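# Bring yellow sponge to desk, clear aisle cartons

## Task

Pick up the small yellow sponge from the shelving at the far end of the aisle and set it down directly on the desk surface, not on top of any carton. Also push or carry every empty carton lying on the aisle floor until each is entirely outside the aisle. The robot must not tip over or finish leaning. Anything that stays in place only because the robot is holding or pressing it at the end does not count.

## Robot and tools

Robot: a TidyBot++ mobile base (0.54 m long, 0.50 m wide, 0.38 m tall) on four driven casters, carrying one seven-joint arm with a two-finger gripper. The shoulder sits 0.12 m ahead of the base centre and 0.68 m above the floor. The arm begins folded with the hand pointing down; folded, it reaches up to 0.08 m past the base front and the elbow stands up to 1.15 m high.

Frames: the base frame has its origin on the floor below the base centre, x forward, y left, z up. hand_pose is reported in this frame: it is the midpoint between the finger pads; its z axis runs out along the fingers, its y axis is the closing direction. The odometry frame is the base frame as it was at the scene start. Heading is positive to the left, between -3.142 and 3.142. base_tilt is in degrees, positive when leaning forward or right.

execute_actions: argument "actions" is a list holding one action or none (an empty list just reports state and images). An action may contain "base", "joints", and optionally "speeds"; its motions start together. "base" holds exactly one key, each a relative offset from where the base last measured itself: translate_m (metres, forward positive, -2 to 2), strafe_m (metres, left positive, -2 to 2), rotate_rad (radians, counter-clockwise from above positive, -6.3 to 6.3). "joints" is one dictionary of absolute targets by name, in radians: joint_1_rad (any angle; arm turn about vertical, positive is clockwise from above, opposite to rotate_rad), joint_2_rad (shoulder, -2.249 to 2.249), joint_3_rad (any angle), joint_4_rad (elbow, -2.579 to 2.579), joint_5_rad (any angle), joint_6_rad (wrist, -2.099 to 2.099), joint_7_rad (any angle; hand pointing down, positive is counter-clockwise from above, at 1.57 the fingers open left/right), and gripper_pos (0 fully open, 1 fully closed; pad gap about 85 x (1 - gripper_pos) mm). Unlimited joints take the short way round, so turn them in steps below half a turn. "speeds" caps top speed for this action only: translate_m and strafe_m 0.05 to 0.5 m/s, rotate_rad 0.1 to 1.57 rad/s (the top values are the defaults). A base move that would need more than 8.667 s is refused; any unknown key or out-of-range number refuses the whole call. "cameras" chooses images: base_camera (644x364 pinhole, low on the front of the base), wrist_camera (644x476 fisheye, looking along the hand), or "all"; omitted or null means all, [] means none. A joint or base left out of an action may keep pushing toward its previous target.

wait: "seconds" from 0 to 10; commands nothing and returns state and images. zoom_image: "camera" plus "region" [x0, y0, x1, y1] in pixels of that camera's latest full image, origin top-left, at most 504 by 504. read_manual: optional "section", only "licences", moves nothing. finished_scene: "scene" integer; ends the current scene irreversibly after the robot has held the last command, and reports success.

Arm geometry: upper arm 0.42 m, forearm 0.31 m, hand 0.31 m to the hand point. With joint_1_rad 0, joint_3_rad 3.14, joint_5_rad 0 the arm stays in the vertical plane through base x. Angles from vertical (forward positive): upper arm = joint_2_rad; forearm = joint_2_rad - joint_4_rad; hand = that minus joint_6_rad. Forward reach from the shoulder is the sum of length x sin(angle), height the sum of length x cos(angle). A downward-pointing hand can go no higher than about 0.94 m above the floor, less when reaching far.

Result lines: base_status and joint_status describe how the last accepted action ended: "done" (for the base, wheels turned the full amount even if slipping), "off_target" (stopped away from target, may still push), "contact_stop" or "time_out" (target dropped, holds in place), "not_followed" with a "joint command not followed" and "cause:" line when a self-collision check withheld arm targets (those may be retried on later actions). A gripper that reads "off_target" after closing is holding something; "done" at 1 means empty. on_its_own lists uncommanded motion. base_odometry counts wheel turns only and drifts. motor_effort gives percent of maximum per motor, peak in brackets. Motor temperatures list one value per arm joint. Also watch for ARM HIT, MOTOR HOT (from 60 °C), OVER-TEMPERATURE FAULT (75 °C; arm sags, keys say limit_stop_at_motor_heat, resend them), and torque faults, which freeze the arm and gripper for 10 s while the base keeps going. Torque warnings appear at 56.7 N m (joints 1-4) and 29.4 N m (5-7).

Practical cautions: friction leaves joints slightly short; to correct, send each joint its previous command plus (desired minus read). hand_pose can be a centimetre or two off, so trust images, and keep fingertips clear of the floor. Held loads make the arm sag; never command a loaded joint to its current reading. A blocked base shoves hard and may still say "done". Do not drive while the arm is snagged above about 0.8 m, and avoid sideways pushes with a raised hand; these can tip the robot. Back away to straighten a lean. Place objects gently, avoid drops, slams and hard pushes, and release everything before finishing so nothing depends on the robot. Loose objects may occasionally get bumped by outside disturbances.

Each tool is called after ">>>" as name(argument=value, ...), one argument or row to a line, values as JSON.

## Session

>>> execute_actions(
  actions=[
    {"joints":{"joint_1_rad":0,"joint_3_rad":3.14,"joint_5_rad":0,"joint_2_rad":-0.6,"joint_4_rad":-2.2,"joint_6_rad":-0.4,"joint_7_rad":1.57}},
  ],
)

Scene clock: 1.40 s.
Motor temperatures (°C, as the motors report them): [34 32 30 29 34 36 39]
base_odometry: x=+0.000 y=+0.000 heading=+0.000 (m, m, rad; odometry frame)
base_tilt: forward=-0.7 right=-0.4 (deg)
base_status: not commanded
joint_positions: joint_1_rad=-0.017 joint_2_rad=-0.596 joint_3_rad=+3.151 joint_4_rad=-2.212 joint_5_rad=-0.002 joint_6_rad=-0.419 joint_7_rad=+1.571 gripper_pos=+0.000
joint_status: all done
motor_effort: joint_1_rad=+0(1) joint_2_rad=+0(3) joint_3_rad=+0(0) joint_4_rad=+20(19) joint_5_rad=+1(1) joint_6_rad=+9(9) joint_7_rad=+1(0) (%)
hand_pose: x=+0.4753 y=+0.0039 z=+0.8763 quat_wxyz=(-0.006, +0.851, +0.002, +0.525) (m; base frame)
pictures: base_camera, wrist_camera
camera_calibration (this result's frames):
wrist_camera: T_world_to_cam=[[-0.0272464, -0.999596, -0.00805705, 0.016978], [-0.472406, 0.0199789, -0.881155, 1.04836], [0.88096, -0.0202021, -0.472759, 0.129691], [0, 0, 0, 1]] pos_world=[0.381459, -0.00135382, 0.985214]
Images, in order (width x height): base_camera 644x364, wrist_camera 644x476.

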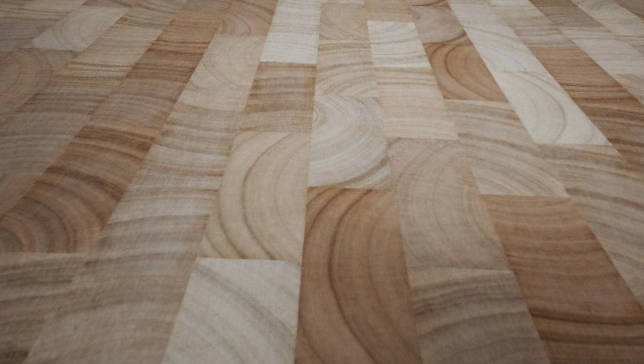

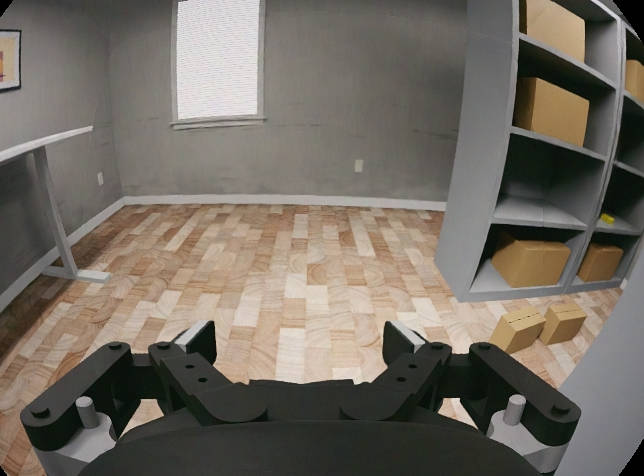

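>>> execute_actions(
  actions=[
    {"base":{"translate_m":1.05}},
  ],
  cameras=[],
)

>>> execute_actions(
  actions=[
    {"base":{"rotate_rad":-1.59},"joints":{"joint_6_rad":-0.7}},
  ],
)

Scene clock: 5.73 s.
Motor temperatures (°C, as the motors report them): [34 32 30 29 34 36 39]
base_odometry: x=+1.050 y=+0.000 heading=+0.000 (m, m, rad; odometry frame)
base_tilt: forward=-0.7 right=-0.4 (deg)
base_status: done
joint_positions: joint_1_rad=-0.017 joint_2_rad=-0.598 joint_3_rad=+3.151 joint_4_rad=-2.212 joint_5_rad=-0.002 joint_6_rad=-0.419 joint_7_rad=+1.571 gripper_pos=+0.000
joint_status: not commanded
motor_effort: joint_1_rad=+0(0) joint_2_rad=+0(3) joint_3_rad=+0(0) joint_4_rad=+20(20) joint_5_rad=+1(1) joint_6_rad=+9(9) joint_7_rad=+1(0) (%)
hand_pose: x=+0.4749 y=+0.0039 z=+0.8770 quat_wxyz=(-0.006, +0.850, +0.002, +0.526) (m; base frame)
pictures: none
No camera images: the call's "cameras" was empty. Leave "cameras" out to get every camera's image.

Scene clock: 8.03 s.
Motor temperatures (°C, as the motors report them): [34 32 30 29 34 36 39]
base_odometry: x=+1.050 y=+0.000 heading=-1.589 (m, m, rad; odometry frame)
base_tilt: forward=-0.7 right=-0.4 (deg)
base_status: done
joint_positions: joint_1_rad=-0.017 joint_2_rad=-0.598 joint_3_rad=+3.150 joint_4_rad=-2.208 joint_5_rad=-0.002 joint_6_rad=-0.695 joint_7_rad=+1.571 gripper_pos=+0.000
joint_status: all done
motor_effort: joint_1_rad=+0(1) joint_2_rad=+1(2) joint_3_rad=+0(1) joint_4_rad=+19(21) joint_5_rad=+1(0) joint_6_rad=+8(9) joint_7_rad=+0(1) (%)
hand_pose: x=+0.4273 y=+0.0040 z=+0.8085 quat_wxyz=(-0.005, +0.914, +0.003, +0.406) (m; base frame)
pictures: base_camera, wrist_camera
camera_calibration (this result's frames):
wrist_camera: T_world_to_cam=[[-0.0260007, -0.99966, 0.00216695, 0.00647845], [-0.690616, 0.0163953, -0.723036, 0.931395], [0.722754, -0.0202959, -0.690807, 0.383827], [0, 0, 0, 1]] pos_world=[0.365992, -0.0010041, 0.938568]
Images, in order (width x height): base_camera 644x364, wrist_camera 644x476.

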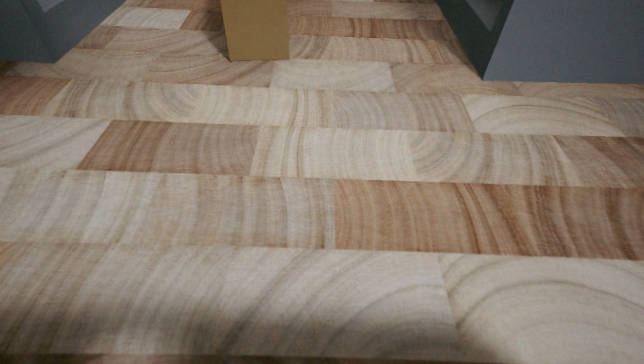

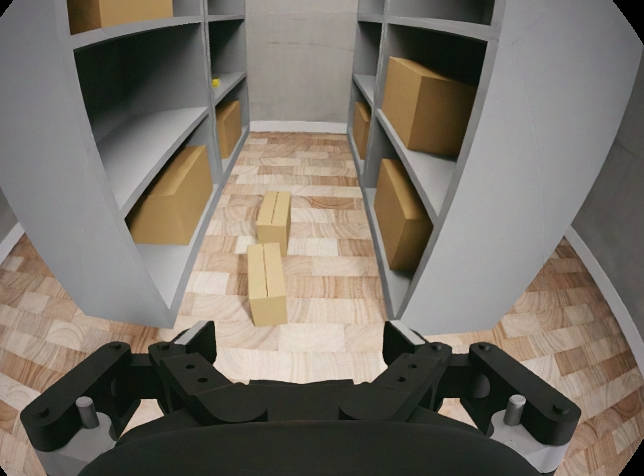

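>>> execute_actions(
  actions=[
    {"base":{"strafe_m":0.13},"joints":{"joint_1_rad":0.3,"joint_2_rad":1.733,"joint_4_rad":-0.715,"joint_6_rad":-0.21}},
  ],
  cameras=[],
)

>>> execute_actions(
  actions=[
    {"base":{"translate_m":0.6}},
  ],
)

Scene clock: 13.00 s.
Motor temperatures (°C, as the motors report them): [34 32 30 29 34 36 39]
base_odometry: x=+1.180 y=-0.003 heading=-1.590 (m, m, rad; odometry frame)
base_tilt: forward=-0.6 right=-0.4 (deg)
base_status: done
joint_positions: joint_1_rad=+0.277 joint_2_rad=+1.730 joint_3_rad=+3.145 joint_4_rad=-0.736 joint_5_rad=-0.002 joint_6_rad=-0.237 joint_7_rad=+1.571 gripper_pos=+0.000
joint_status: all done
motor_effort: joint_1_rad=+0(1) joint_2_rad=-47(51) joint_3_rad=-1(1) joint_4_rad=+11(19) joint_5_rad=+1(0) joint_6_rad=+5(9) joint_7_rad=+1(0) (%)
hand_pose: x=+0.8345 y=-0.2038 z=+0.0878 quat_wxyz=(+0.031, +0.967, -0.135, +0.215) (m; base frame)
pictures: none
No camera images: the call's "cameras" was empty. Leave "cameras" out to get every camera's image.

Scene clock: 15.53 s.
Motor temperatures (°C, as the motors report them): [34 32 30 29 34 36 39]
base_odometry: x=+1.169 y=-0.603 heading=-1.590 (m, m, rad; odometry frame)
base_tilt: forward=-0.6 right=-0.4 (deg)
base_status: done
joint_positions: joint_1_rad=+0.282 joint_2_rad=+1.730 joint_3_rad=+3.145 joint_4_rad=-0.731 joint_5_rad=-0.002 joint_6_rad=-0.234 joint_7_rad=+1.571 gripper_pos=+0.000
joint_status: not commanded
motor_effort: joint_1_rad=+0(2) joint_2_rad=-47(48) joint_3_rad=-1(2) joint_4_rad=+11(13) joint_5_rad=+1(1) joint_6_rad=+5(5) joint_7_rad=+1(0) (%)
hand_pose: x=+0.8373 y=-0.2080 z=+0.0899 quat_wxyz=(+0.032, +0.965, -0.137, +0.219) (m; base frame)
pictures: base_camera, wrist_camera
camera_calibration (this result's frames):
wrist_camera: T_world_to_cam=[[-0.306766, -0.951481, 0.0240767, 0.049843], [-0.872133, 0.270873, -0.407444, 0.874979], [0.381154, -0.145988, -0.912913, -0.133344], [0, 0, 0, 1]] pos_world=[0.829213, -0.20905, 0.233574]
Images, in order (width x height): base_camera 644x364, wrist_camera 644x476.

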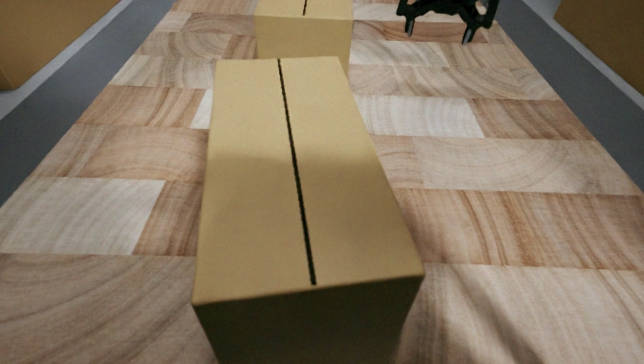

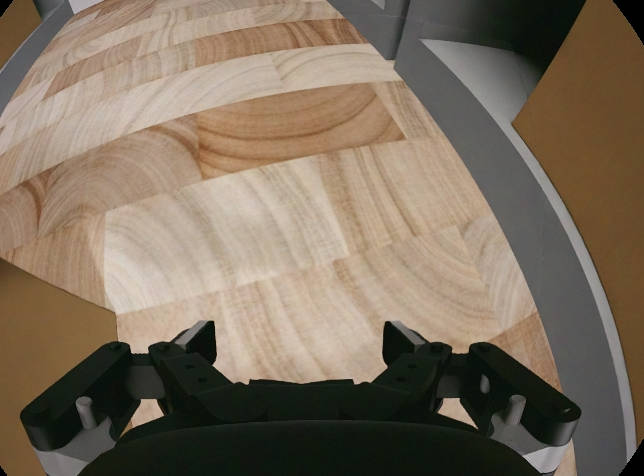

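>>> execute_actions(
  actions=[
    {"base":{"translate_m":0.16},"speeds":{"translate_m":0.12}},
  ],
  cameras=["base_camera"],
)

>>> execute_actions(
  actions=[
    {"joints":{"joint_1_rad":-0.01}},
  ],
)

Scene clock: 17.97 s.
Motor temperatures (°C, as the motors report them): [34 32 30 29 34 36 39]
base_odometry: x=+1.166 y=-0.763 heading=-1.589 (m, m, rad; odometry frame)
base_tilt: forward=-0.6 right=-0.4 (deg)
base_status: done
joint_positions: joint_1_rad=+0.283 joint_2_rad=+1.731 joint_3_rad=+3.145 joint_4_rad=-0.729 joint_5_rad=-0.002 joint_6_rad=-0.233 joint_7_rad=+1.571 gripper_pos=+0.000
joint_status: not commanded
motor_effort: joint_1_rad=+0(2) joint_2_rad=-47(48) joint_3_rad=-1(2) joint_4_rad=+12(13) joint_5_rad=+1(1) joint_6_rad=+5(5) joint_7_rad=+1(0) (%)
hand_pose: x=+0.8377 y=-0.2091 z=+0.0902 quat_wxyz=(+0.033, +0.965, -0.138, +0.220) (m; base frame)
pictures: base_camera
Images, in order (width x height): base_camera 644x364.

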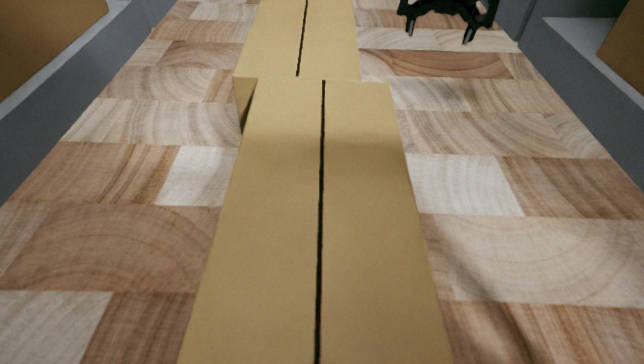

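Scene clock: 19.60 s.
Motor temperatures (°C, as the motors report them): [34 32 30 29 34 36 39]
base_odometry: x=+1.166 y=-0.763 heading=-1.589 (m, m, rad; odometry frame)
base_tilt: forward=-0.6 right=-0.4 (deg)
base_status: not commanded
joint_positions: joint_1_rad=-0.016 joint_2_rad=+1.731 joint_3_rad=+3.142 joint_4_rad=-0.729 joint_5_rad=-0.002 joint_6_rad=-0.233 joint_7_rad=+1.571 gripper_pos=+0.000
joint_status: all done
motor_effort: joint_1_rad=+0(7) joint_2_rad=-46(47) joint_3_rad=-1(3) joint_4_rad=+12(12) joint_5_rad=+0(0) joint_6_rad=+5(5) joint_7_rad=+0(0) (%)
hand_pose: x=+0.8674 y=+0.0132 z=+0.0903 quat_wxyz=(-0.002, +0.975, +0.007, +0.222) (m; base frame)
pictures: base_camera, wrist_camera
camera_calibration (this result's frames):
wrist_camera: T_world_to_cam=[[-0.0151584, -0.999675, 0.0204834, 0.0176024], [-0.912631, 0.00546326, -0.408747, 0.880189], [0.408502, -0.0248897, -0.912418, -0.137589], [0, 0, 0, 1]] pos_world=[0.85976, 0.00936348, 0.233875]
Images, in order (width x height): base_camera 644x364, wrist_camera 644x476.

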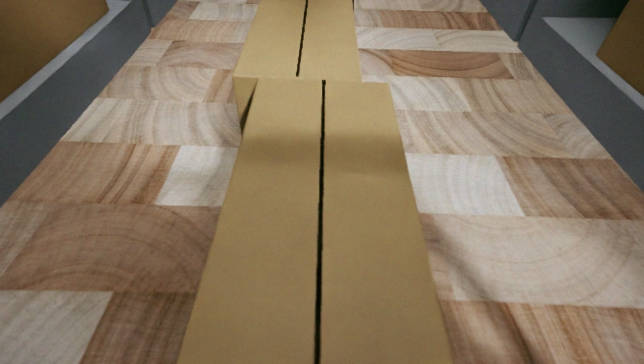

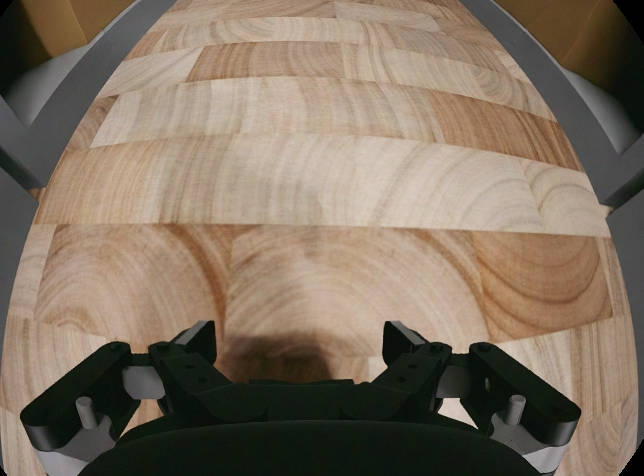

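>>> execute_actions(
  actions=[
    {"base":{"translate_m":-1.0},"speeds":{"translate_m":0.25}},
  ],
)

Scene clock: 25.00 s.
Motor temperatures (°C, as the motors report them): [34 33 30 29 34 36 39]
base_odometry: x=+1.185 y=+0.237 heading=-1.589 (m, m, rad; odometry frame)
base_tilt: forward=-0.6 right=-0.4 (deg)
base_status: done
joint_positions: joint_1_rad=-0.016 joint_2_rad=+1.729 joint_3_rad=+3.142 joint_4_rad=-0.724 joint_5_rad=-0.002 joint_6_rad=-0.229 joint_7_rad=+1.571 gripper_pos=+0.000
joint_status: not commanded
motor_effort: joint_1_rad=+0(3) joint_2_rad=-46(47) joint_3_rad=-1(2) joint_4_rad=+11(12) joint_5_rad=+1(1) joint_6_rad=+4(5) joint_7_rad=+0(0) (%)
hand_pose: x=+0.8724 y=+0.0132 z=+0.0939 quat_wxyz=(-0.002, +0.974, +0.007, +0.228) (m; base frame)
pictures: base_camera, wrist_camera
camera_calibration (this result's frames):
wrist_camera: T_world_to_cam=[[-0.0155382, -0.999676, 0.0201393, 0.0179348], [-0.907943, 0.00567017, -0.419056, 0.883178], [0.418806, -0.0247967, -0.907737, -0.145723], [0, 0, 0, 1]] pos_world=[0.863184, 0.00930776, 0.237462]
Images, in order (width x height): base_camera 644x364, wrist_camera 644x476.

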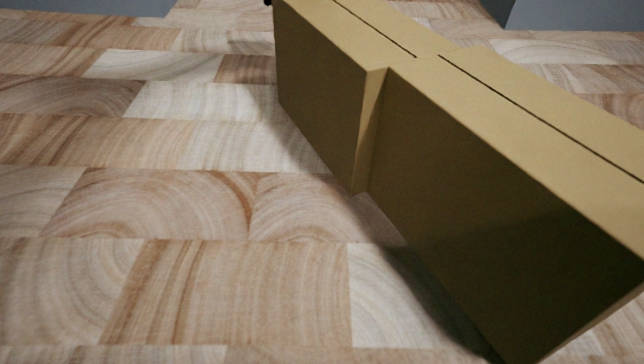

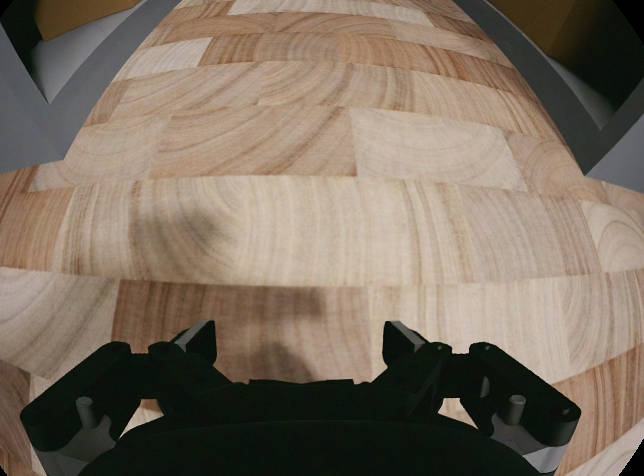

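>>> execute_actions(
  actions=[
    {"base":{"strafe_m":0.38},"joints":{"joint_2_rad":-0.35,"joint_4_rad":-2.55,"joint_6_rad":-0.85}},
  ],
  cameras=[],
)

>>> execute_actions(
  actions=[
    {"base":{"translate_m":0.58}},
  ],
  cameras=["wrist_camera"],
)

>>> execute_actions(
  actions=[
    {"base":{"strafe_m":-0.55},"speeds":{"strafe_m":0.22}},
  ],
  cameras=["wrist_camera"],
)

>>> execute_actions(
  actions=[
    {"base":{"strafe_m":0.15}},
  ],
)

Scene clock: 29.07 s.
Motor temperatures (°C, as the motors report them): [34 33 30 29 34 36 39]
base_odometry: x=+1.565 y=+0.230 heading=-1.589 (m, m, rad; odometry frame)
base_tilt: forward=-0.7 right=-0.4 (deg)
base_status: done
joint_positions: joint_1_rad=-0.020 joint_2_rad=-0.342 joint_3_rad=+3.141 joint_4_rad=-2.533 joint_5_rad=-0.002 joint_6_rad=-0.826 joint_7_rad=+1.571 gripper_pos=+0.000
joint_status: all done
motor_effort: joint_1_rad=+0(5) joint_2_rad=-1(51) joint_3_rad=+0(3) joint_4_rad=+13(16) joint_5_rad=+1(0) joint_6_rad=+2(6) joint_7_rad=+1(0) (%)
hand_pose: x=+0.2726 y=+0.0049 z=+0.5867 quat_wxyz=(-0.001, +0.998, +0.009, +0.063) (m; base frame)
pictures: none
No camera images: the call's "cameras" was empty. Leave "cameras" out to get every camera's image.

Scene clock: 31.57 s.
Motor temperatures (°C, as the motors report them): [34 33 30 29 34 36 39]
base_odometry: x=+1.555 y=-0.350 heading=-1.588 (m, m, rad; odometry frame)
base_tilt: forward=-0.7 right=-0.4 (deg)
base_status: done
joint_positions: joint_1_rad=-0.020 joint_2_rad=-0.343 joint_3_rad=+3.141 joint_4_rad=-2.534 joint_5_rad=-0.002 joint_6_rad=-0.826 joint_7_rad=+1.571 gripper_pos=+0.000
joint_status: not commanded
motor_effort: joint_1_rad=+0(0) joint_2_rad=-2(3) joint_3_rad=+0(0) joint_4_rad=+13(14) joint_5_rad=+1(1) joint_6_rad=+2(3) joint_7_rad=+0(0) (%)
hand_pose: x=+0.2720 y=+0.0049 z=+0.5866 quat_wxyz=(-0.001, +0.998, +0.009, +0.062) (m; base frame)
pictures: wrist_camera
camera_calibration (this result's frames):
wrist_camera: T_world_to_cam=[[-0.00188804, -0.999597, 0.0283264, -0.0181264], [-0.99524, -0.000881814, -0.0974536, 0.379684], [0.0974393, -0.0283756, -0.994837, 0.691308], [0, 0, 0, 1]] pos_world=[0.310482, 0.00183201, 0.725254]
Images, in order (width x height): wrist_camera 644x476.

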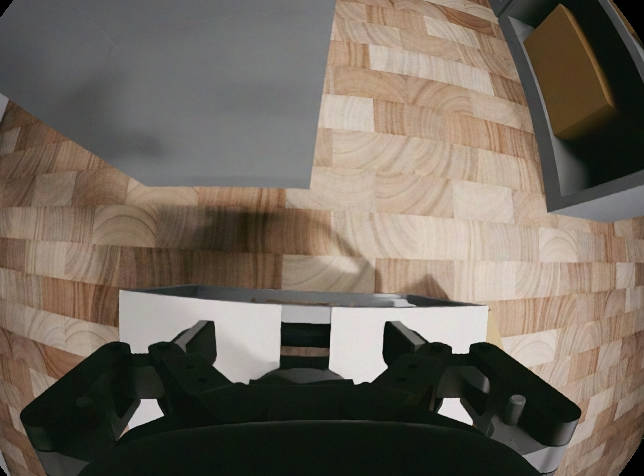

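Scene clock: 34.87 s.
Motor temperatures (°C, as the motors report them): [34 33 30 29 34 36 39]
base_odometry: x=+1.005 y=-0.340 heading=-1.588 (m, m, rad; odometry frame)
base_tilt: forward=-0.7 right=-0.4 (deg)
base_status: done
joint_positions: joint_1_rad=-0.020 joint_2_rad=-0.343 joint_3_rad=+3.141 joint_4_rad=-2.534 joint_5_rad=-0.002 joint_6_rad=-0.826 joint_7_rad=+1.571 gripper_pos=+0.000
joint_status: not commanded
motor_effort: joint_1_rad=+0(0) joint_2_rad=-2(3) joint_3_rad=+0(0) joint_4_rad=+13(13) joint_5_rad=+1(0) joint_6_rad=+2(2) joint_7_rad=+1(0) (%)
hand_pose: x=+0.2720 y=+0.0049 z=+0.5866 quat_wxyz=(-0.001, +0.998, +0.009, +0.062) (m; base frame)
pictures: wrist_camera
camera_calibration (this result's frames):
wrist_camera: T_world_to_cam=[[-0.00188787, -0.999597, 0.0283266, -0.0181265], [-0.99524, -0.000882001, -0.0974538, 0.379685], [0.0974395, -0.0283757, -0.994837, 0.691308], [0, 0, 0, 1]] pos_world=[0.310482, 0.00183201, 0.725254]
Images, in order (width x height): wrist_camera 644x476.

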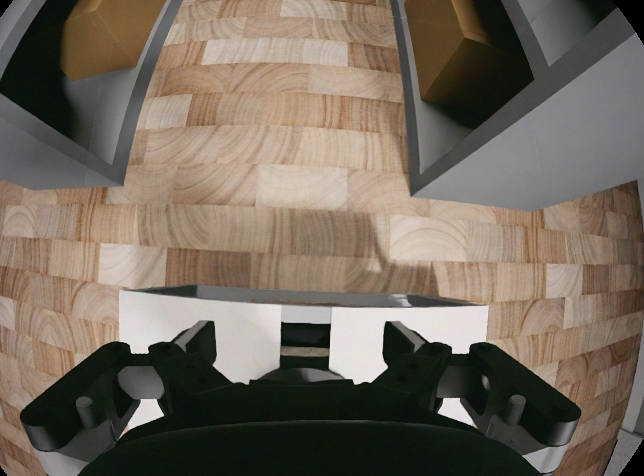

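Scene clock: 36.30 s.
Motor temperatures (°C, as the motors report them): [34 33 30 29 34 36 39]
base_odometry: x=+1.155 y=-0.343 heading=-1.588 (m, m, rad; odometry frame)
base_tilt: forward=-0.7 right=-0.4 (deg)
base_status: done
joint_positions: joint_1_rad=-0.020 joint_2_rad=-0.344 joint_3_rad=+3.141 joint_4_rad=-2.534 joint_5_rad=-0.002 joint_6_rad=-0.827 joint_7_rad=+1.571 gripper_pos=+0.000
joint_status: not commanded
motor_effort: joint_1_rad=+0(0) joint_2_rad=-1(2) joint_3_rad=+0(0) joint_4_rad=+13(13) joint_5_rad=+1(0) joint_6_rad=+2(3) joint_7_rad=+0(1) (%)
hand_pose: x=+0.2719 y=+0.0049 z=+0.5867 quat_wxyz=(-0.001, +0.998, +0.009, +0.062) (m; base frame)
pictures: base_camera, wrist_camera
camera_calibration (this result's frames):
wrist_camera: T_world_to_cam=[[-0.00188906, -0.999597, 0.0283253, -0.0181281], [-0.995235, -0.000881998, -0.0974994, 0.379632], [0.0974851, -0.0283745, -0.994832, 0.691334], [0, 0, 0, 1]] pos_world=[0.310395, 0.00183027, 0.725289]
Images, in order (width x height): base_camera 644x364, wrist_camera 644x476.

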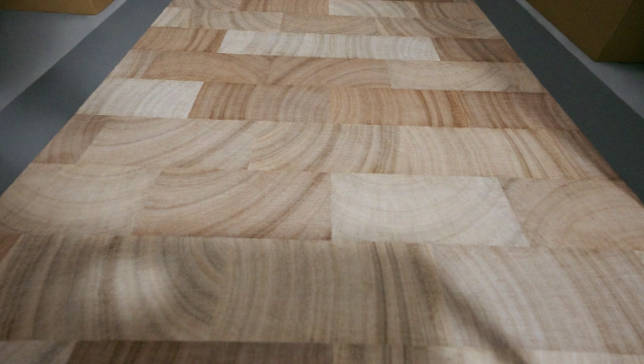

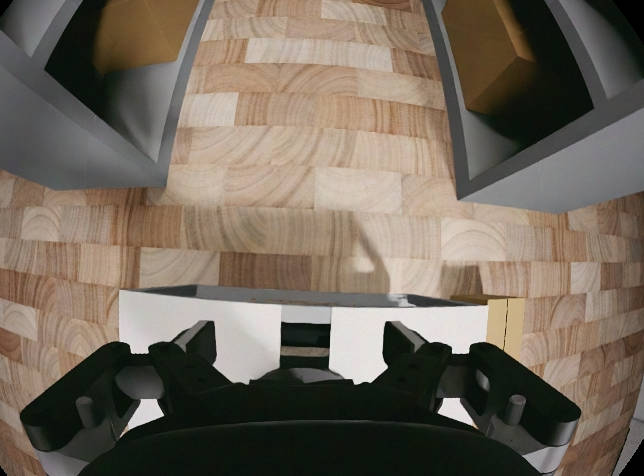

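>>> execute_actions(
  actions=[
    {"base":{"translate_m":1.25},"joints":{"joint_1_rad":-0.7,"joint_6_rad":0.2}},
  ],
)

Scene clock: 40.63 s.
Motor temperatures (°C, as the motors report them): [34 33 30 29 34 36 39]
base_odometry: x=+1.133 y=-1.593 heading=-1.588 (m, m, rad; odometry frame)
base_tilt: forward=-0.7 right=-0.4 (deg)
base_status: done
joint_positions: joint_1_rad=-0.679 joint_2_rad=-0.345 joint_3_rad=+3.141 joint_4_rad=-2.536 joint_5_rad=-0.002 joint_6_rad=+0.177 joint_7_rad=+1.571 gripper_pos=+0.000
joint_status: all done
motor_effort: joint_1_rad=+0(0) joint_2_rad=-5(7) joint_3_rad=+0(0) joint_4_rad=+17(18) joint_5_rad=+1(1) joint_6_rad=+9(10) joint_7_rad=+0(0) (%)
hand_pose: x=+0.4253 y=+0.2489 z=+0.7616 quat_wxyz=(-0.178, +0.797, +0.281, +0.504) (m; base frame)
pictures: base_camera, wrist_camera
camera_calibration (this result's frames):
wrist_camera: T_world_to_cam=[[0.598425, -0.801173, -0.00305094, -0.0597174], [-0.364966, -0.269213, -0.891249, 0.952745], [0.713223, 0.534459, -0.453505, 0.0430777], [0, 0, 0, 1]] pos_world=[0.352732, 0.185623, 0.868486]
Images, in order (width x height): base_camera 644x364, wrist_camera 644x476.

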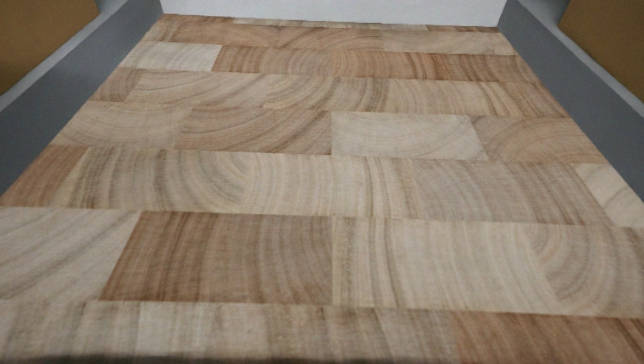

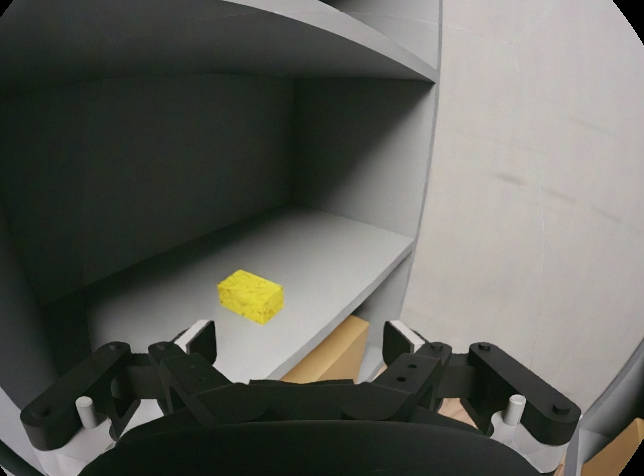

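>>> execute_actions(
  actions=[
    {"base":{"translate_m":0.5},"joints":{"joint_1_rad":-1.59,"joint_6_rad":-0.1}},
  ],
  cameras=["wrist_camera"],
)

Scene clock: 43.73 s.
Motor temperatures (°C, as the motors report them): [34 33 30 29 34 36 39]
base_odometry: x=+1.125 y=-2.093 heading=-1.588 (m, m, rad; odometry frame)
base_tilt: forward=-0.7 right=-0.4 (deg)
base_status: done
joint_positions: joint_1_rad=-1.568 joint_2_rad=-0.346 joint_3_rad=+3.141 joint_4_rad=-2.536 joint_5_rad=-0.002 joint_6_rad=-0.073 joint_7_rad=+1.571 gripper_pos=+0.000
joint_status: all done
motor_effort: joint_1_rad=+0(0) joint_2_rad=-5(7) joint_3_rad=+0(0) joint_4_rad=+16(18) joint_5_rad=+1(1) joint_6_rad=+8(11) joint_7_rad=+0(1) (%)
hand_pose: x=+0.1187 y=+0.3527 z=+0.6961 quat_wxyz=(-0.300, +0.642, +0.638, +0.300) (m; base frame)
pictures: wrist_camera
camera_calibration (this result's frames):
wrist_camera: T_world_to_cam=[[0.999189, -0.0398217, 0.00601274, -0.115613], [-0.0217678, -0.659626, -0.751279, 0.810031], [0.0338833, 0.750539, -0.659957, 0.324711], [0, 0, 0, 1]] pos_world=[0.122149, 0.286005, 0.823549]
Images, in order (width x height): wrist_camera 644x476.

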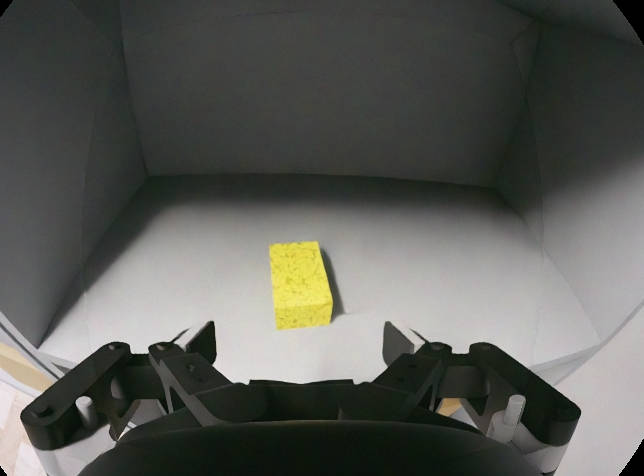

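>>> execute_actions(
  actions=[
    {"base":{"strafe_m":-0.1},"joints":{"joint_2_rad":0.41,"joint_4_rad":-2.24,"joint_6_rad":0.70}},
  ],
  cameras=["wrist_camera"],
)

Scene clock: 47.37 s.
Motor temperatures (°C, as the motors report them): [34 33 30 29 34 36 39]
base_odometry: x=+1.025 y=-2.091 heading=-1.588 (m, m, rad; odometry frame)
base_tilt: forward=-0.7 right=-0.4 (deg)
base_status: done
joint_positions: joint_1_rad=-1.568 joint_2_rad=+0.404 joint_3_rad=+3.141 joint_4_rad=-2.261 joint_5_rad=-0.002 joint_6_rad=+0.674 joint_7_rad=+1.571 gripper_pos=+0.000
joint_status: all done
motor_effort: joint_1_rad=+0(0) joint_2_rad=-25(26) joint_3_rad=-1(0) joint_4_rad=+11(17) joint_5_rad=+1(1) joint_6_rad=+10(9) joint_7_rad=+0(1) (%)
hand_pose: x=+0.1198 y=+0.5940 z=+0.6629 quat_wxyz=(-0.385, +0.595, +0.591, +0.386) (m; base frame)
pictures: wrist_camera
camera_calibration (this result's frames):
wrist_camera: T_world_to_cam=[[0.999147, -0.0411499, -0.00337143, -0.0999415], [-0.0208164, -0.431549, -0.90185, 0.908441], [0.035656, 0.901151, -0.432037, -0.119088], [0, 0, 0, 1]] pos_world=[0.123013, 0.49524, 0.767489]
Images, in order (width x height): wrist_camera 644x476.

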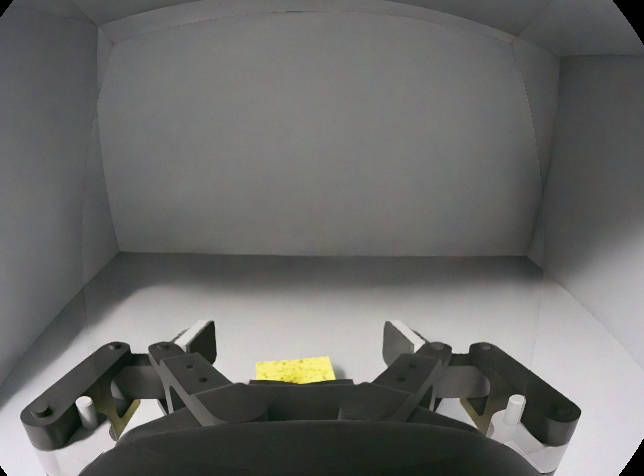

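>>> execute_actions(
  actions=[
    {"joints":{"joint_2_rad":0.65,"joint_4_rad":-2.335,"joint_6_rad":0.985}},
  ],
  cameras=["wrist_camera"],
)

Scene clock: 49.20 s.
Motor temperatures (°C, as the motors report them): [34 33 30 29 34 36 39]
base_odometry: x=+1.025 y=-2.091 heading=-1.588 (m, m, rad; odometry frame)
base_tilt: forward=-0.7 right=-0.4 (deg)
base_status: not commanded
joint_positions: joint_1_rad=-1.568 joint_2_rad=+0.650 joint_3_rad=+3.141 joint_4_rad=-2.318 joint_5_rad=-0.002 joint_6_rad=+0.958 joint_7_rad=+1.571 gripper_pos=+0.000
joint_status: all done
motor_effort: joint_1_rad=+0(1) joint_2_rad=-28(30) joint_3_rad=-1(1) joint_4_rad=+7(11) joint_5_rad=+1(1) joint_6_rad=+9(10) joint_7_rad=+1(0) (%)
hand_pose: x=+0.1199 y=+0.5907 z=+0.5750 quat_wxyz=(-0.378, +0.598, +0.595, +0.380) (m; base frame)
pictures: wrist_camera
camera_calibration (this result's frames):
wrist_camera: T_world_to_cam=[[0.99914, -0.0414146, -0.00212146, -0.101049], [-0.0205165, -0.449213, -0.893189, 0.833244], [0.0360381, 0.892464, -0.449676, -0.138899], [0, 0, 0, 1]] pos_world=[0.123063, 0.494082, 0.681571]
Images, in order (width x height): wrist_camera 644x476.

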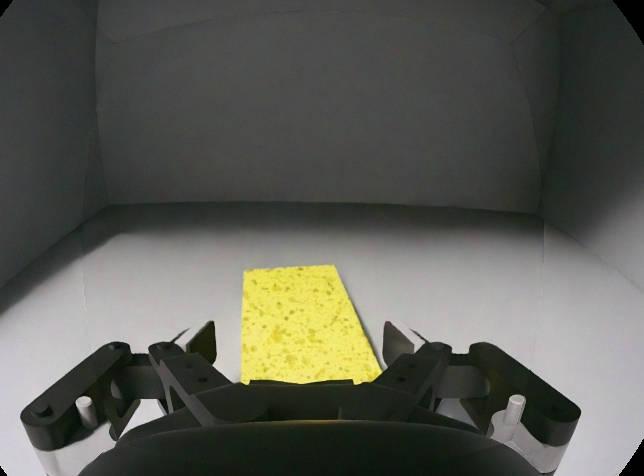

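>>> execute_actions(
  actions=[
    {"joints":{"joint_2_rad":0.745,"joint_4_rad":-2.247,"joint_6_rad":1.03}},
  ],
  cameras=["wrist_camera"],
)

>>> execute_actions(
  actions=[
    {"joints":{"gripper_pos":1}},
  ],
  cameras=["wrist_camera"],
)

Scene clock: 51.00 s.
Motor temperatures (°C, as the motors report them): [34 33 30 29 34 36 39]
base_odometry: x=+1.025 y=-2.091 heading=-1.588 (m, m, rad; odometry frame)
base_tilt: forward=-0.7 right=-0.4 (deg)
base_status: not commanded
joint_positions: joint_1_rad=-1.568 joint_2_rad=+0.740 joint_3_rad=+3.141 joint_4_rad=-2.261 joint_5_rad=-0.002 joint_6_rad=+1.003 joint_7_rad=+1.571 gripper_pos=+0.000
joint_status: all done
motor_effort: joint_1_rad=+0(0) joint_2_rad=-30(31) joint_3_rad=-1(1) joint_4_rad=+7(7) joint_5_rad=+1(1) joint_6_rad=+9(9) joint_7_rad=+0(0) (%)
hand_pose: x=+0.1200 y=+0.6110 z=+0.5524 quat_wxyz=(-0.382, +0.596, +0.593, +0.383) (m; base frame)
pictures: wrist_camera
camera_calibration (this result's frames):
wrist_camera: T_world_to_cam=[[0.999139, -0.0414179, -0.00248722, -0.100136], [-0.0204321, -0.438947, -0.898281, 0.818584], [0.0361131, 0.897558, -0.439415, -0.17593], [0, 0, 0, 1]] pos_world=[0.123128, 0.513074, 0.657763]
Images, in order (width x height): wrist_camera 644x476.

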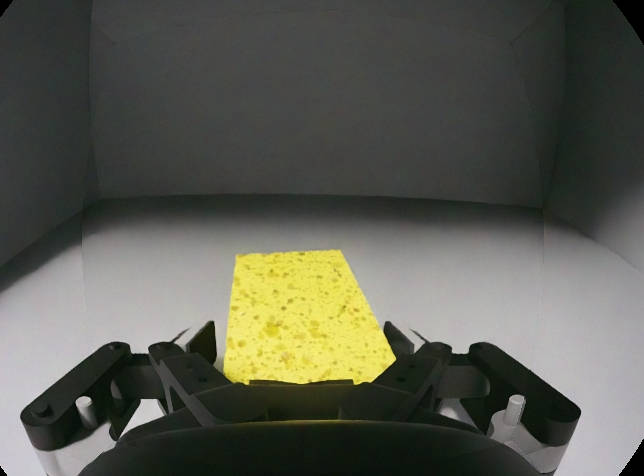

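Scene clock: 52.10 s.
Motor temperatures (°C, as the motors report them): [34 33 30 29 34 36 39]
base_odometry: x=+1.025 y=-2.091 heading=-1.588 (m, m, rad; odometry frame)
base_tilt: forward=-0.7 right=-0.4 (deg)
base_status: not commanded
joint_positions: joint_1_rad=-1.568 joint_2_rad=+0.740 joint_3_rad=+3.141 joint_4_rad=-2.261 joint_5_rad=-0.002 joint_6_rad=+1.009 joint_7_rad=+1.571 gripper_pos=+0.344
joint_status: gripper_pos off_target (ended at +0.344, target +1.000)
motor_effort: joint_1_rad=+0(0) joint_2_rad=-29(32) joint_3_rad=-1(1) joint_4_rad=+6(6) joint_5_rad=+1(0) joint_6_rad=+9(9) joint_7_rad=+0(0) (%)
hand_pose: x=+0.1199 y=+0.6117 z=+0.5538 quat_wxyz=(-0.384, +0.595, +0.592, +0.385) (m; base frame)
pictures: wrist_camera
camera_calibration (this result's frames):
wrist_camera: T_world_to_cam=[[0.999144, -0.0412761, -0.00268689, -0.100004], [-0.0203515, -0.434004, -0.900681, 0.818514], [0.0360105, 0.899965, -0.434473, -0.180123], [0, 0, 0, 1]] pos_world=[0.123063, 0.513215, 0.658693]
Images, in order (width x height): wrist_camera 644x476.

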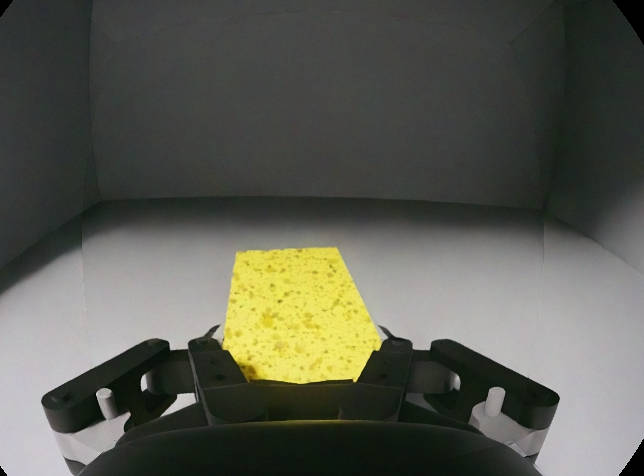

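>>> execute_actions(
  actions=[
    {"joints":{"joint_2_rad":-0.35,"joint_4_rad":-2.5,"joint_6_rad":0.0}},
  ],
  cameras=[],
)

>>> execute_actions(
  actions=[
    {"base":{"strafe_m":0.13},"speeds":{"strafe_m":0.1},"joints":{"joint_1_rad":-3.16}},
  ],
  cameras=[],
)

>>> execute_actions(
  actions=[
    {"base":{"translate_m":-2},"joints":{"joint_2_rad":-0.36,"joint_4_rad":-1.6,"joint_6_rad":-0.78}},
  ],
)

Scene clock: 55.20 s.
Motor temperatures (°C, as the motors report them): [34 33 30 29 34 36 39]
base_odometry: x=+1.025 y=-2.091 heading=-1.588 (m, m, rad; odometry frame)
base_tilt: forward=-0.7 right=-0.4 (deg)
base_status: not commanded
joint_positions: joint_1_rad=-1.568 joint_2_rad=-0.342 joint_3_rad=+3.141 joint_4_rad=-2.480 joint_5_rad=-0.002 joint_6_rad=+0.024 joint_7_rad=+1.571 gripper_pos=+0.344
joint_status: all done
motor_effort: joint_1_rad=+0(0) joint_2_rad=-6(33) joint_3_rad=+0(1) joint_4_rad=+17(18) joint_5_rad=+1(1) joint_6_rad=+9(10) joint_7_rad=+1(0) (%)
hand_pose: x=+0.1188 y=+0.3905 z=+0.7481 quat_wxyz=(-0.347, +0.618, +0.614, +0.347) (m; base frame)
pictures: none
No camera images: the call's "cameras" was empty. Leave "cameras" out to get every camera's image.

Scene clock: 58.00 s.
Motor temperatures (°C, as the motors report them): [34 33 30 29 34 36 39]
base_odometry: x=+1.155 y=-2.094 heading=-1.588 (m, m, rad; odometry frame)
base_tilt: forward=-0.7 right=-0.4 (deg)
base_status: done
joint_positions: joint_1_rad=-3.139 joint_2_rad=-0.345 joint_3_rad=+3.141 joint_4_rad=-2.483 joint_5_rad=-0.002 joint_6_rad=+0.024 joint_7_rad=+1.571 gripper_pos=+0.344
joint_status: all done
motor_effort: joint_1_rad=+0(0) joint_2_rad=-6(8) joint_3_rad=+0(0) joint_4_rad=+17(18) joint_5_rad=+1(1) joint_6_rad=+9(9) joint_7_rad=+1(0) (%)
hand_pose: x=-0.2704 y=-0.0004 z=+0.7481 quat_wxyz=(-0.492, +0.002, +0.871, +0.000) (m; base frame)
pictures: none
No camera images: the call's "cameras" was empty. Leave "cameras" out to get every camera's image.

Scene clock: 63.47 s.
Motor temperatures (°C, as the motors report them): [34 33 30 29 34 36 39]
base_odometry: x=+1.190 y=-0.094 heading=-1.588 (m, m, rad; odometry frame)
base_tilt: forward=-0.7 right=-0.4 (deg)
base_status: done
joint_positions: joint_1_rad=-3.139 joint_2_rad=-0.351 joint_3_rad=+3.141 joint_4_rad=-1.619 joint_5_rad=-0.002 joint_6_rad=-0.756 joint_7_rad=+1.571 gripper_pos=+0.344
joint_status: all done
motor_effort: joint_1_rad=+0(0) joint_2_rad=-8(12) joint_3_rad=+0(0) joint_4_rad=+19(19) joint_5_rad=+1(1) joint_6_rad=+9(10) joint_7_rad=+0(0) (%)
hand_pose: x=-0.3165 y=-0.0008 z=+1.0345 quat_wxyz=(-0.530, +0.001, +0.848, +0.000) (m; base frame)
pictures: base_camera, wrist_camera
camera_calibration (this result's frames):
wrist_camera: T_world_to_cam=[[0.0380789, 0.99927, -0.00297906, 0.00905131], [0.46181, -0.0202416, -0.886748, 1.11529], [-0.886161, 0.0323906, -0.462243, 0.331826], [0, 0, 0, 1]] pos_world=[-0.221346, 0.00278259, 1.14239]
Images, in order (width x height): base_camera 644x364, wrist_camera 644x476.

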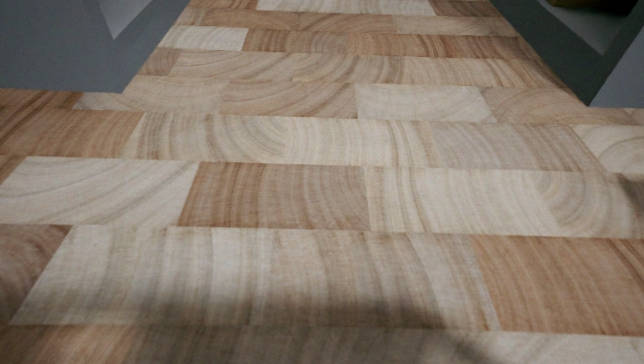

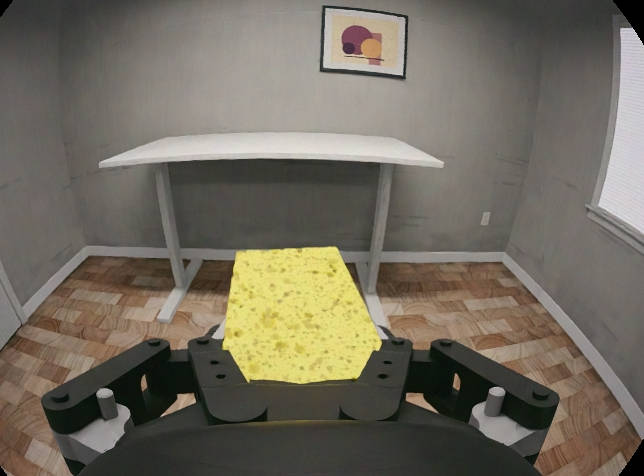

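>>> execute_actions(
  actions=[
    {"base":{"translate_m":-1.0},"joints":{"joint_2_rad":0.033,"joint_4_rad":-1.325,"joint_6_rad":-0.595}},
  ],
  cameras=["wrist_camera"],
)

Scene clock: 67.53 s.
Motor temperatures (°C, as the motors report them): [34 33 30 29 34 36 39]
base_odometry: x=+1.209 y=+0.906 heading=-1.589 (m, m, rad; odometry frame)
base_tilt: forward=-0.7 right=-0.4 (deg)
base_status: done
joint_positions: joint_1_rad=-3.139 joint_2_rad=+0.039 joint_3_rad=+3.141 joint_4_rad=-1.346 joint_5_rad=-0.002 joint_6_rad=-0.620 joint_7_rad=+1.571 gripper_pos=+0.344
joint_status: all done
motor_effort: joint_1_rad=+0(0) joint_2_rad=-22(25) joint_3_rad=-1(0) joint_4_rad=+20(20) joint_5_rad=+1(0) joint_6_rad=+9(10) joint_7_rad=+0(0) (%)
hand_pose: x=-0.4888 y=-0.0004 z=+1.0294 quat_wxyz=(-0.538, +0.001, +0.843, +0.000) (m; base frame)
pictures: wrist_camera
camera_calibration (this result's frames):
wrist_camera: T_world_to_cam=[[0.0382684, 0.99926, -0.00381379, 0.0160702], [0.444985, -0.0204585, -0.895304, 1.19093], [-0.89472, 0.0325648, -0.445439, 0.155301], [0, 0, 0, 1]] pos_world=[-0.391611, 0.00324908, 1.13549]
Images, in order (width x height): wrist_camera 644x476.

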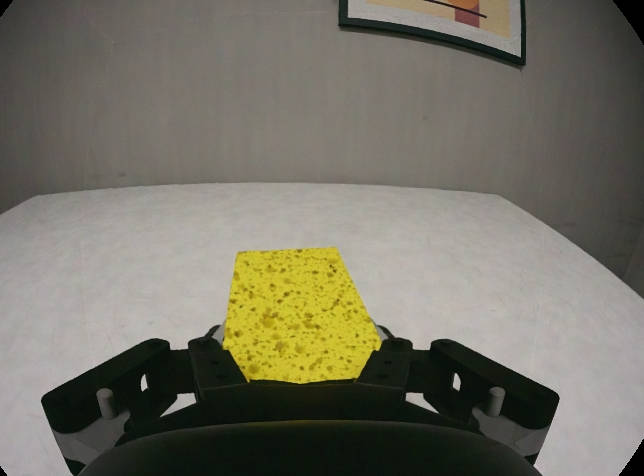

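>>> execute_actions(
  actions=[
    {"joints":{"joint_2_rad":0.15,"joint_6_rad":-0.48}},
  ],
  cameras=["wrist_camera"],
)

>>> execute_actions(
  actions=[
    {"joints":{"joint_2_rad":0.195,"joint_6_rad":-0.435}},
  ],
  cameras=["wrist_camera"],
)

Scene clock: 69.20 s.
Motor temperatures (°C, as the motors report them): [34 33 30 29 34 36 39]
base_odometry: x=+1.209 y=+0.906 heading=-1.589 (m, m, rad; odometry frame)
base_tilt: forward=-0.7 right=-0.4 (deg)
base_status: not commanded
joint_positions: joint_1_rad=-3.139 joint_2_rad=+0.155 joint_3_rad=+3.141 joint_4_rad=-1.342 joint_5_rad=-0.002 joint_6_rad=-0.507 joint_7_rad=+1.571 gripper_pos=+0.344
joint_status: all done
motor_effort: joint_1_rad=+0(0) joint_2_rad=-26(29) joint_3_rad=-1(1) joint_4_rad=+20(21) joint_5_rad=+1(1) joint_6_rad=+10(11) joint_7_rad=+0(0) (%)
hand_pose: x=-0.5418 y=-0.0002 z=+0.9901 quat_wxyz=(-0.539, +0.002, +0.843, +0.000) (m; base frame)
pictures: wrist_camera
camera_calibration (this result's frames):
wrist_camera: T_world_to_cam=[[0.0384958, 0.999251, -0.00390317, 0.0179725], [0.444168, -0.0206101, -0.895707, 1.17932], [-0.895116, 0.0327473, -0.444628, 0.0893179], [0, 0, 0, 1]] pos_world=[-0.444556, 0.00342193, 1.09611]
Images, in order (width x height): wrist_camera 644x476.

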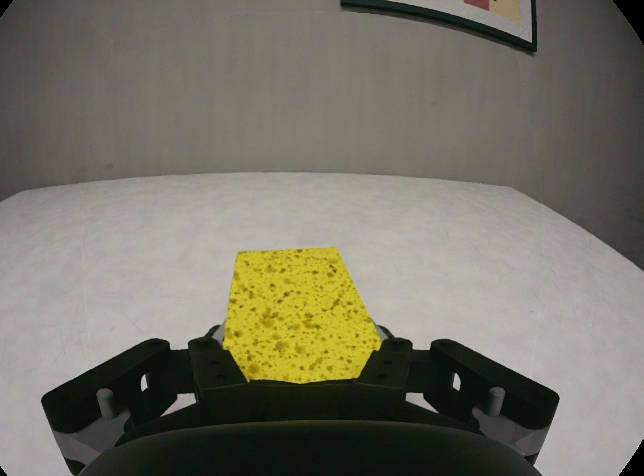

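Scene clock: 70.03 s.
Motor temperatures (°C, as the motors report them): [34 33 30 29 34 36 39]
base_odometry: x=+1.209 y=+0.906 heading=-1.589 (m, m, rad; odometry frame)
base_tilt: forward=-0.7 right=-0.4 (deg)
base_status: not commanded
joint_positions: joint_1_rad=-3.139 joint_2_rad=+0.190 joint_3_rad=+3.141 joint_4_rad=-1.342 joint_5_rad=-0.002 joint_6_rad=-0.461 joint_7_rad=+1.571 gripper_pos=+0.344
joint_status: all done
motor_effort: joint_1_rad=+0(0) joint_2_rad=-27(28) joint_3_rad=-1(1) joint_4_rad=+20(21) joint_5_rad=+1(1) joint_6_rad=+10(9) joint_7_rad=+1(0) (%)
hand_pose: x=-0.5584 y=-0.0001 z=+0.9799 quat_wxyz=(-0.543, +0.002, +0.839, +0.000) (m; base frame)
pictures: wrist_camera
camera_calibration (this result's frames):
wrist_camera: T_world_to_cam=[[0.0385448, 0.999248, -0.00432694, 0.0189478], [0.434007, -0.0206414, -0.900673, 1.17668], [-0.900085, 0.0328383, -0.434476, 0.0571721], [0, 0, 0, 1]] pos_world=[-0.459956, 0.0034773, 1.08472]
Images, in order (width x height): wrist_camera 644x476.

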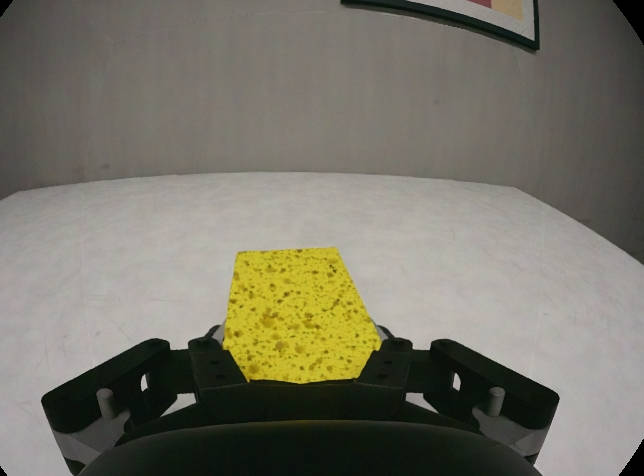

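>>> execute_actions(
  actions=[
    {"joints":{"joint_2_rad":0.21}},
  ],
  cameras=[],
)

>>> execute_actions(
  actions=[
    {"joints":{"gripper_pos":0}},
  ],
  cameras=[],
)

>>> execute_actions(
  actions=[
    {"base":{"translate_m":0.15},"joints":{"joint_2_rad":0.08}},
  ],
)

Scene clock: 71.23 s.
Motor temperatures (°C, as the motors report them): [34 33 30 29 34 36 39]
base_odometry: x=+1.209 y=+0.906 heading=-1.589 (m, m, rad; odometry frame)
base_tilt: forward=-0.7 right=-0.4 (deg)
base_status: not commanded
joint_positions: joint_1_rad=-3.139 joint_2_rad=+0.200 joint_3_rad=+3.141 joint_4_rad=-1.342 joint_5_rad=-0.002 joint_6_rad=-0.461 joint_7_rad=+1.571 gripper_pos=+0.344
joint_status: all done
motor_effort: joint_1_rad=+0(0) joint_2_rad=-27(28) joint_3_rad=-1(1) joint_4_rad=+20(21) joint_5_rad=+0(0) joint_6_rad=+9(10) joint_7_rad=+0(1) (%)
hand_pose: x=-0.5614 y=-0.0001 z=+0.9729 quat_wxyz=(-0.539, +0.002, +0.842, +0.000) (m; base frame)
pictures: none
No camera images: the call's "cameras" was empty. Leave "cameras" out to get every camera's image.

Scene clock: 72.33 s.
Motor temperatures (°C, as the motors report them): [34 33 30 29 34 36 39]
base_odometry: x=+1.209 y=+0.906 heading=-1.589 (m, m, rad; odometry frame)
base_tilt: forward=-0.7 right=-0.4 (deg)
base_status: not commanded
joint_positions: joint_1_rad=-3.139 joint_2_rad=+0.200 joint_3_rad=+3.141 joint_4_rad=-1.342 joint_5_rad=-0.002 joint_6_rad=-0.461 joint_7_rad=+1.571 gripper_pos=+0.000
joint_status: all done
motor_effort: joint_1_rad=+0(0) joint_2_rad=-27(28) joint_3_rad=-1(1) joint_4_rad=+19(19) joint_5_rad=+1(1) joint_6_rad=+9(10) joint_7_rad=+0(0) (%)
hand_pose: x=-0.5614 y=-0.0001 z=+0.9729 quat_wxyz=(-0.539, +0.002, +0.842, +0.000) (m; base frame)
pictures: none
No camera images: the call's "cameras" was empty. Leave "cameras" out to get every camera's image.

Scene clock: 73.97 s.
Motor temperatures (°C, as the motors report them): [34 33 30 29 34 36 39]
base_odometry: x=+1.206 y=+0.756 heading=-1.589 (m, m, rad; odometry frame)
base_tilt: forward=-0.7 right=-0.4 (deg)
base_status: done
joint_positions: joint_1_rad=-3.140 joint_2_rad=+0.072 joint_3_rad=+3.141 joint_4_rad=-1.338 joint_5_rad=-0.002 joint_6_rad=-0.459 joint_7_rad=+1.571 gripper_pos=+0.000
joint_status: all done
motor_effort: joint_1_rad=+0(1) joint_2_rad=-23(32) joint_3_rad=-1(1) joint_4_rad=+19(21) joint_5_rad=+1(1) joint_6_rad=+9(10) joint_7_rad=+0(1) (%)
hand_pose: x=-0.5189 y=-0.0007 z=+1.0603 quat_wxyz=(-0.594, +0.001, +0.804, -0.001) (m; base frame)
pictures: base_camera, wrist_camera
camera_calibration (this result's frames):
wrist_camera: T_world_to_cam=[[0.0369998, 0.999277, -0.00873236, 0.022213], [0.31993, -0.0201234, -0.947227, 1.22216], [-0.946718, 0.0322535, -0.320443, -0.0174057], [0, 0, 0, 1]] pos_world=[-0.408305, 0.00295851, 1.15228]
Images, in order (width x height): base_camera 644x364, wrist_camera 644x476.

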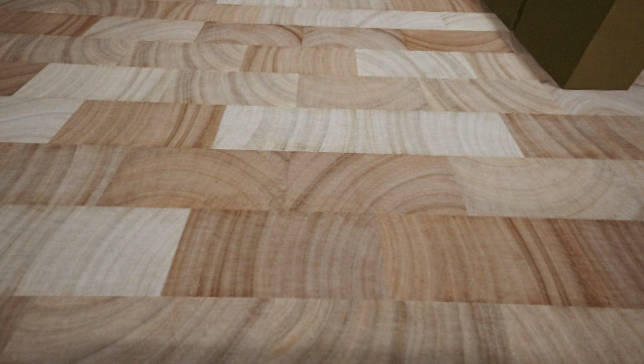

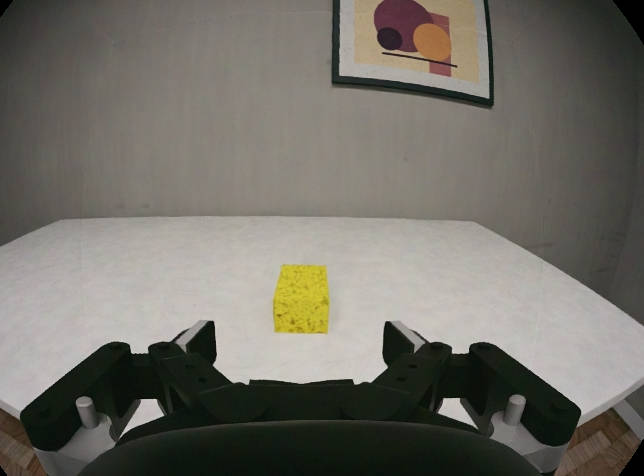

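>>> finished_scene(
  scene=2,
)

The scene is finished: the task was done.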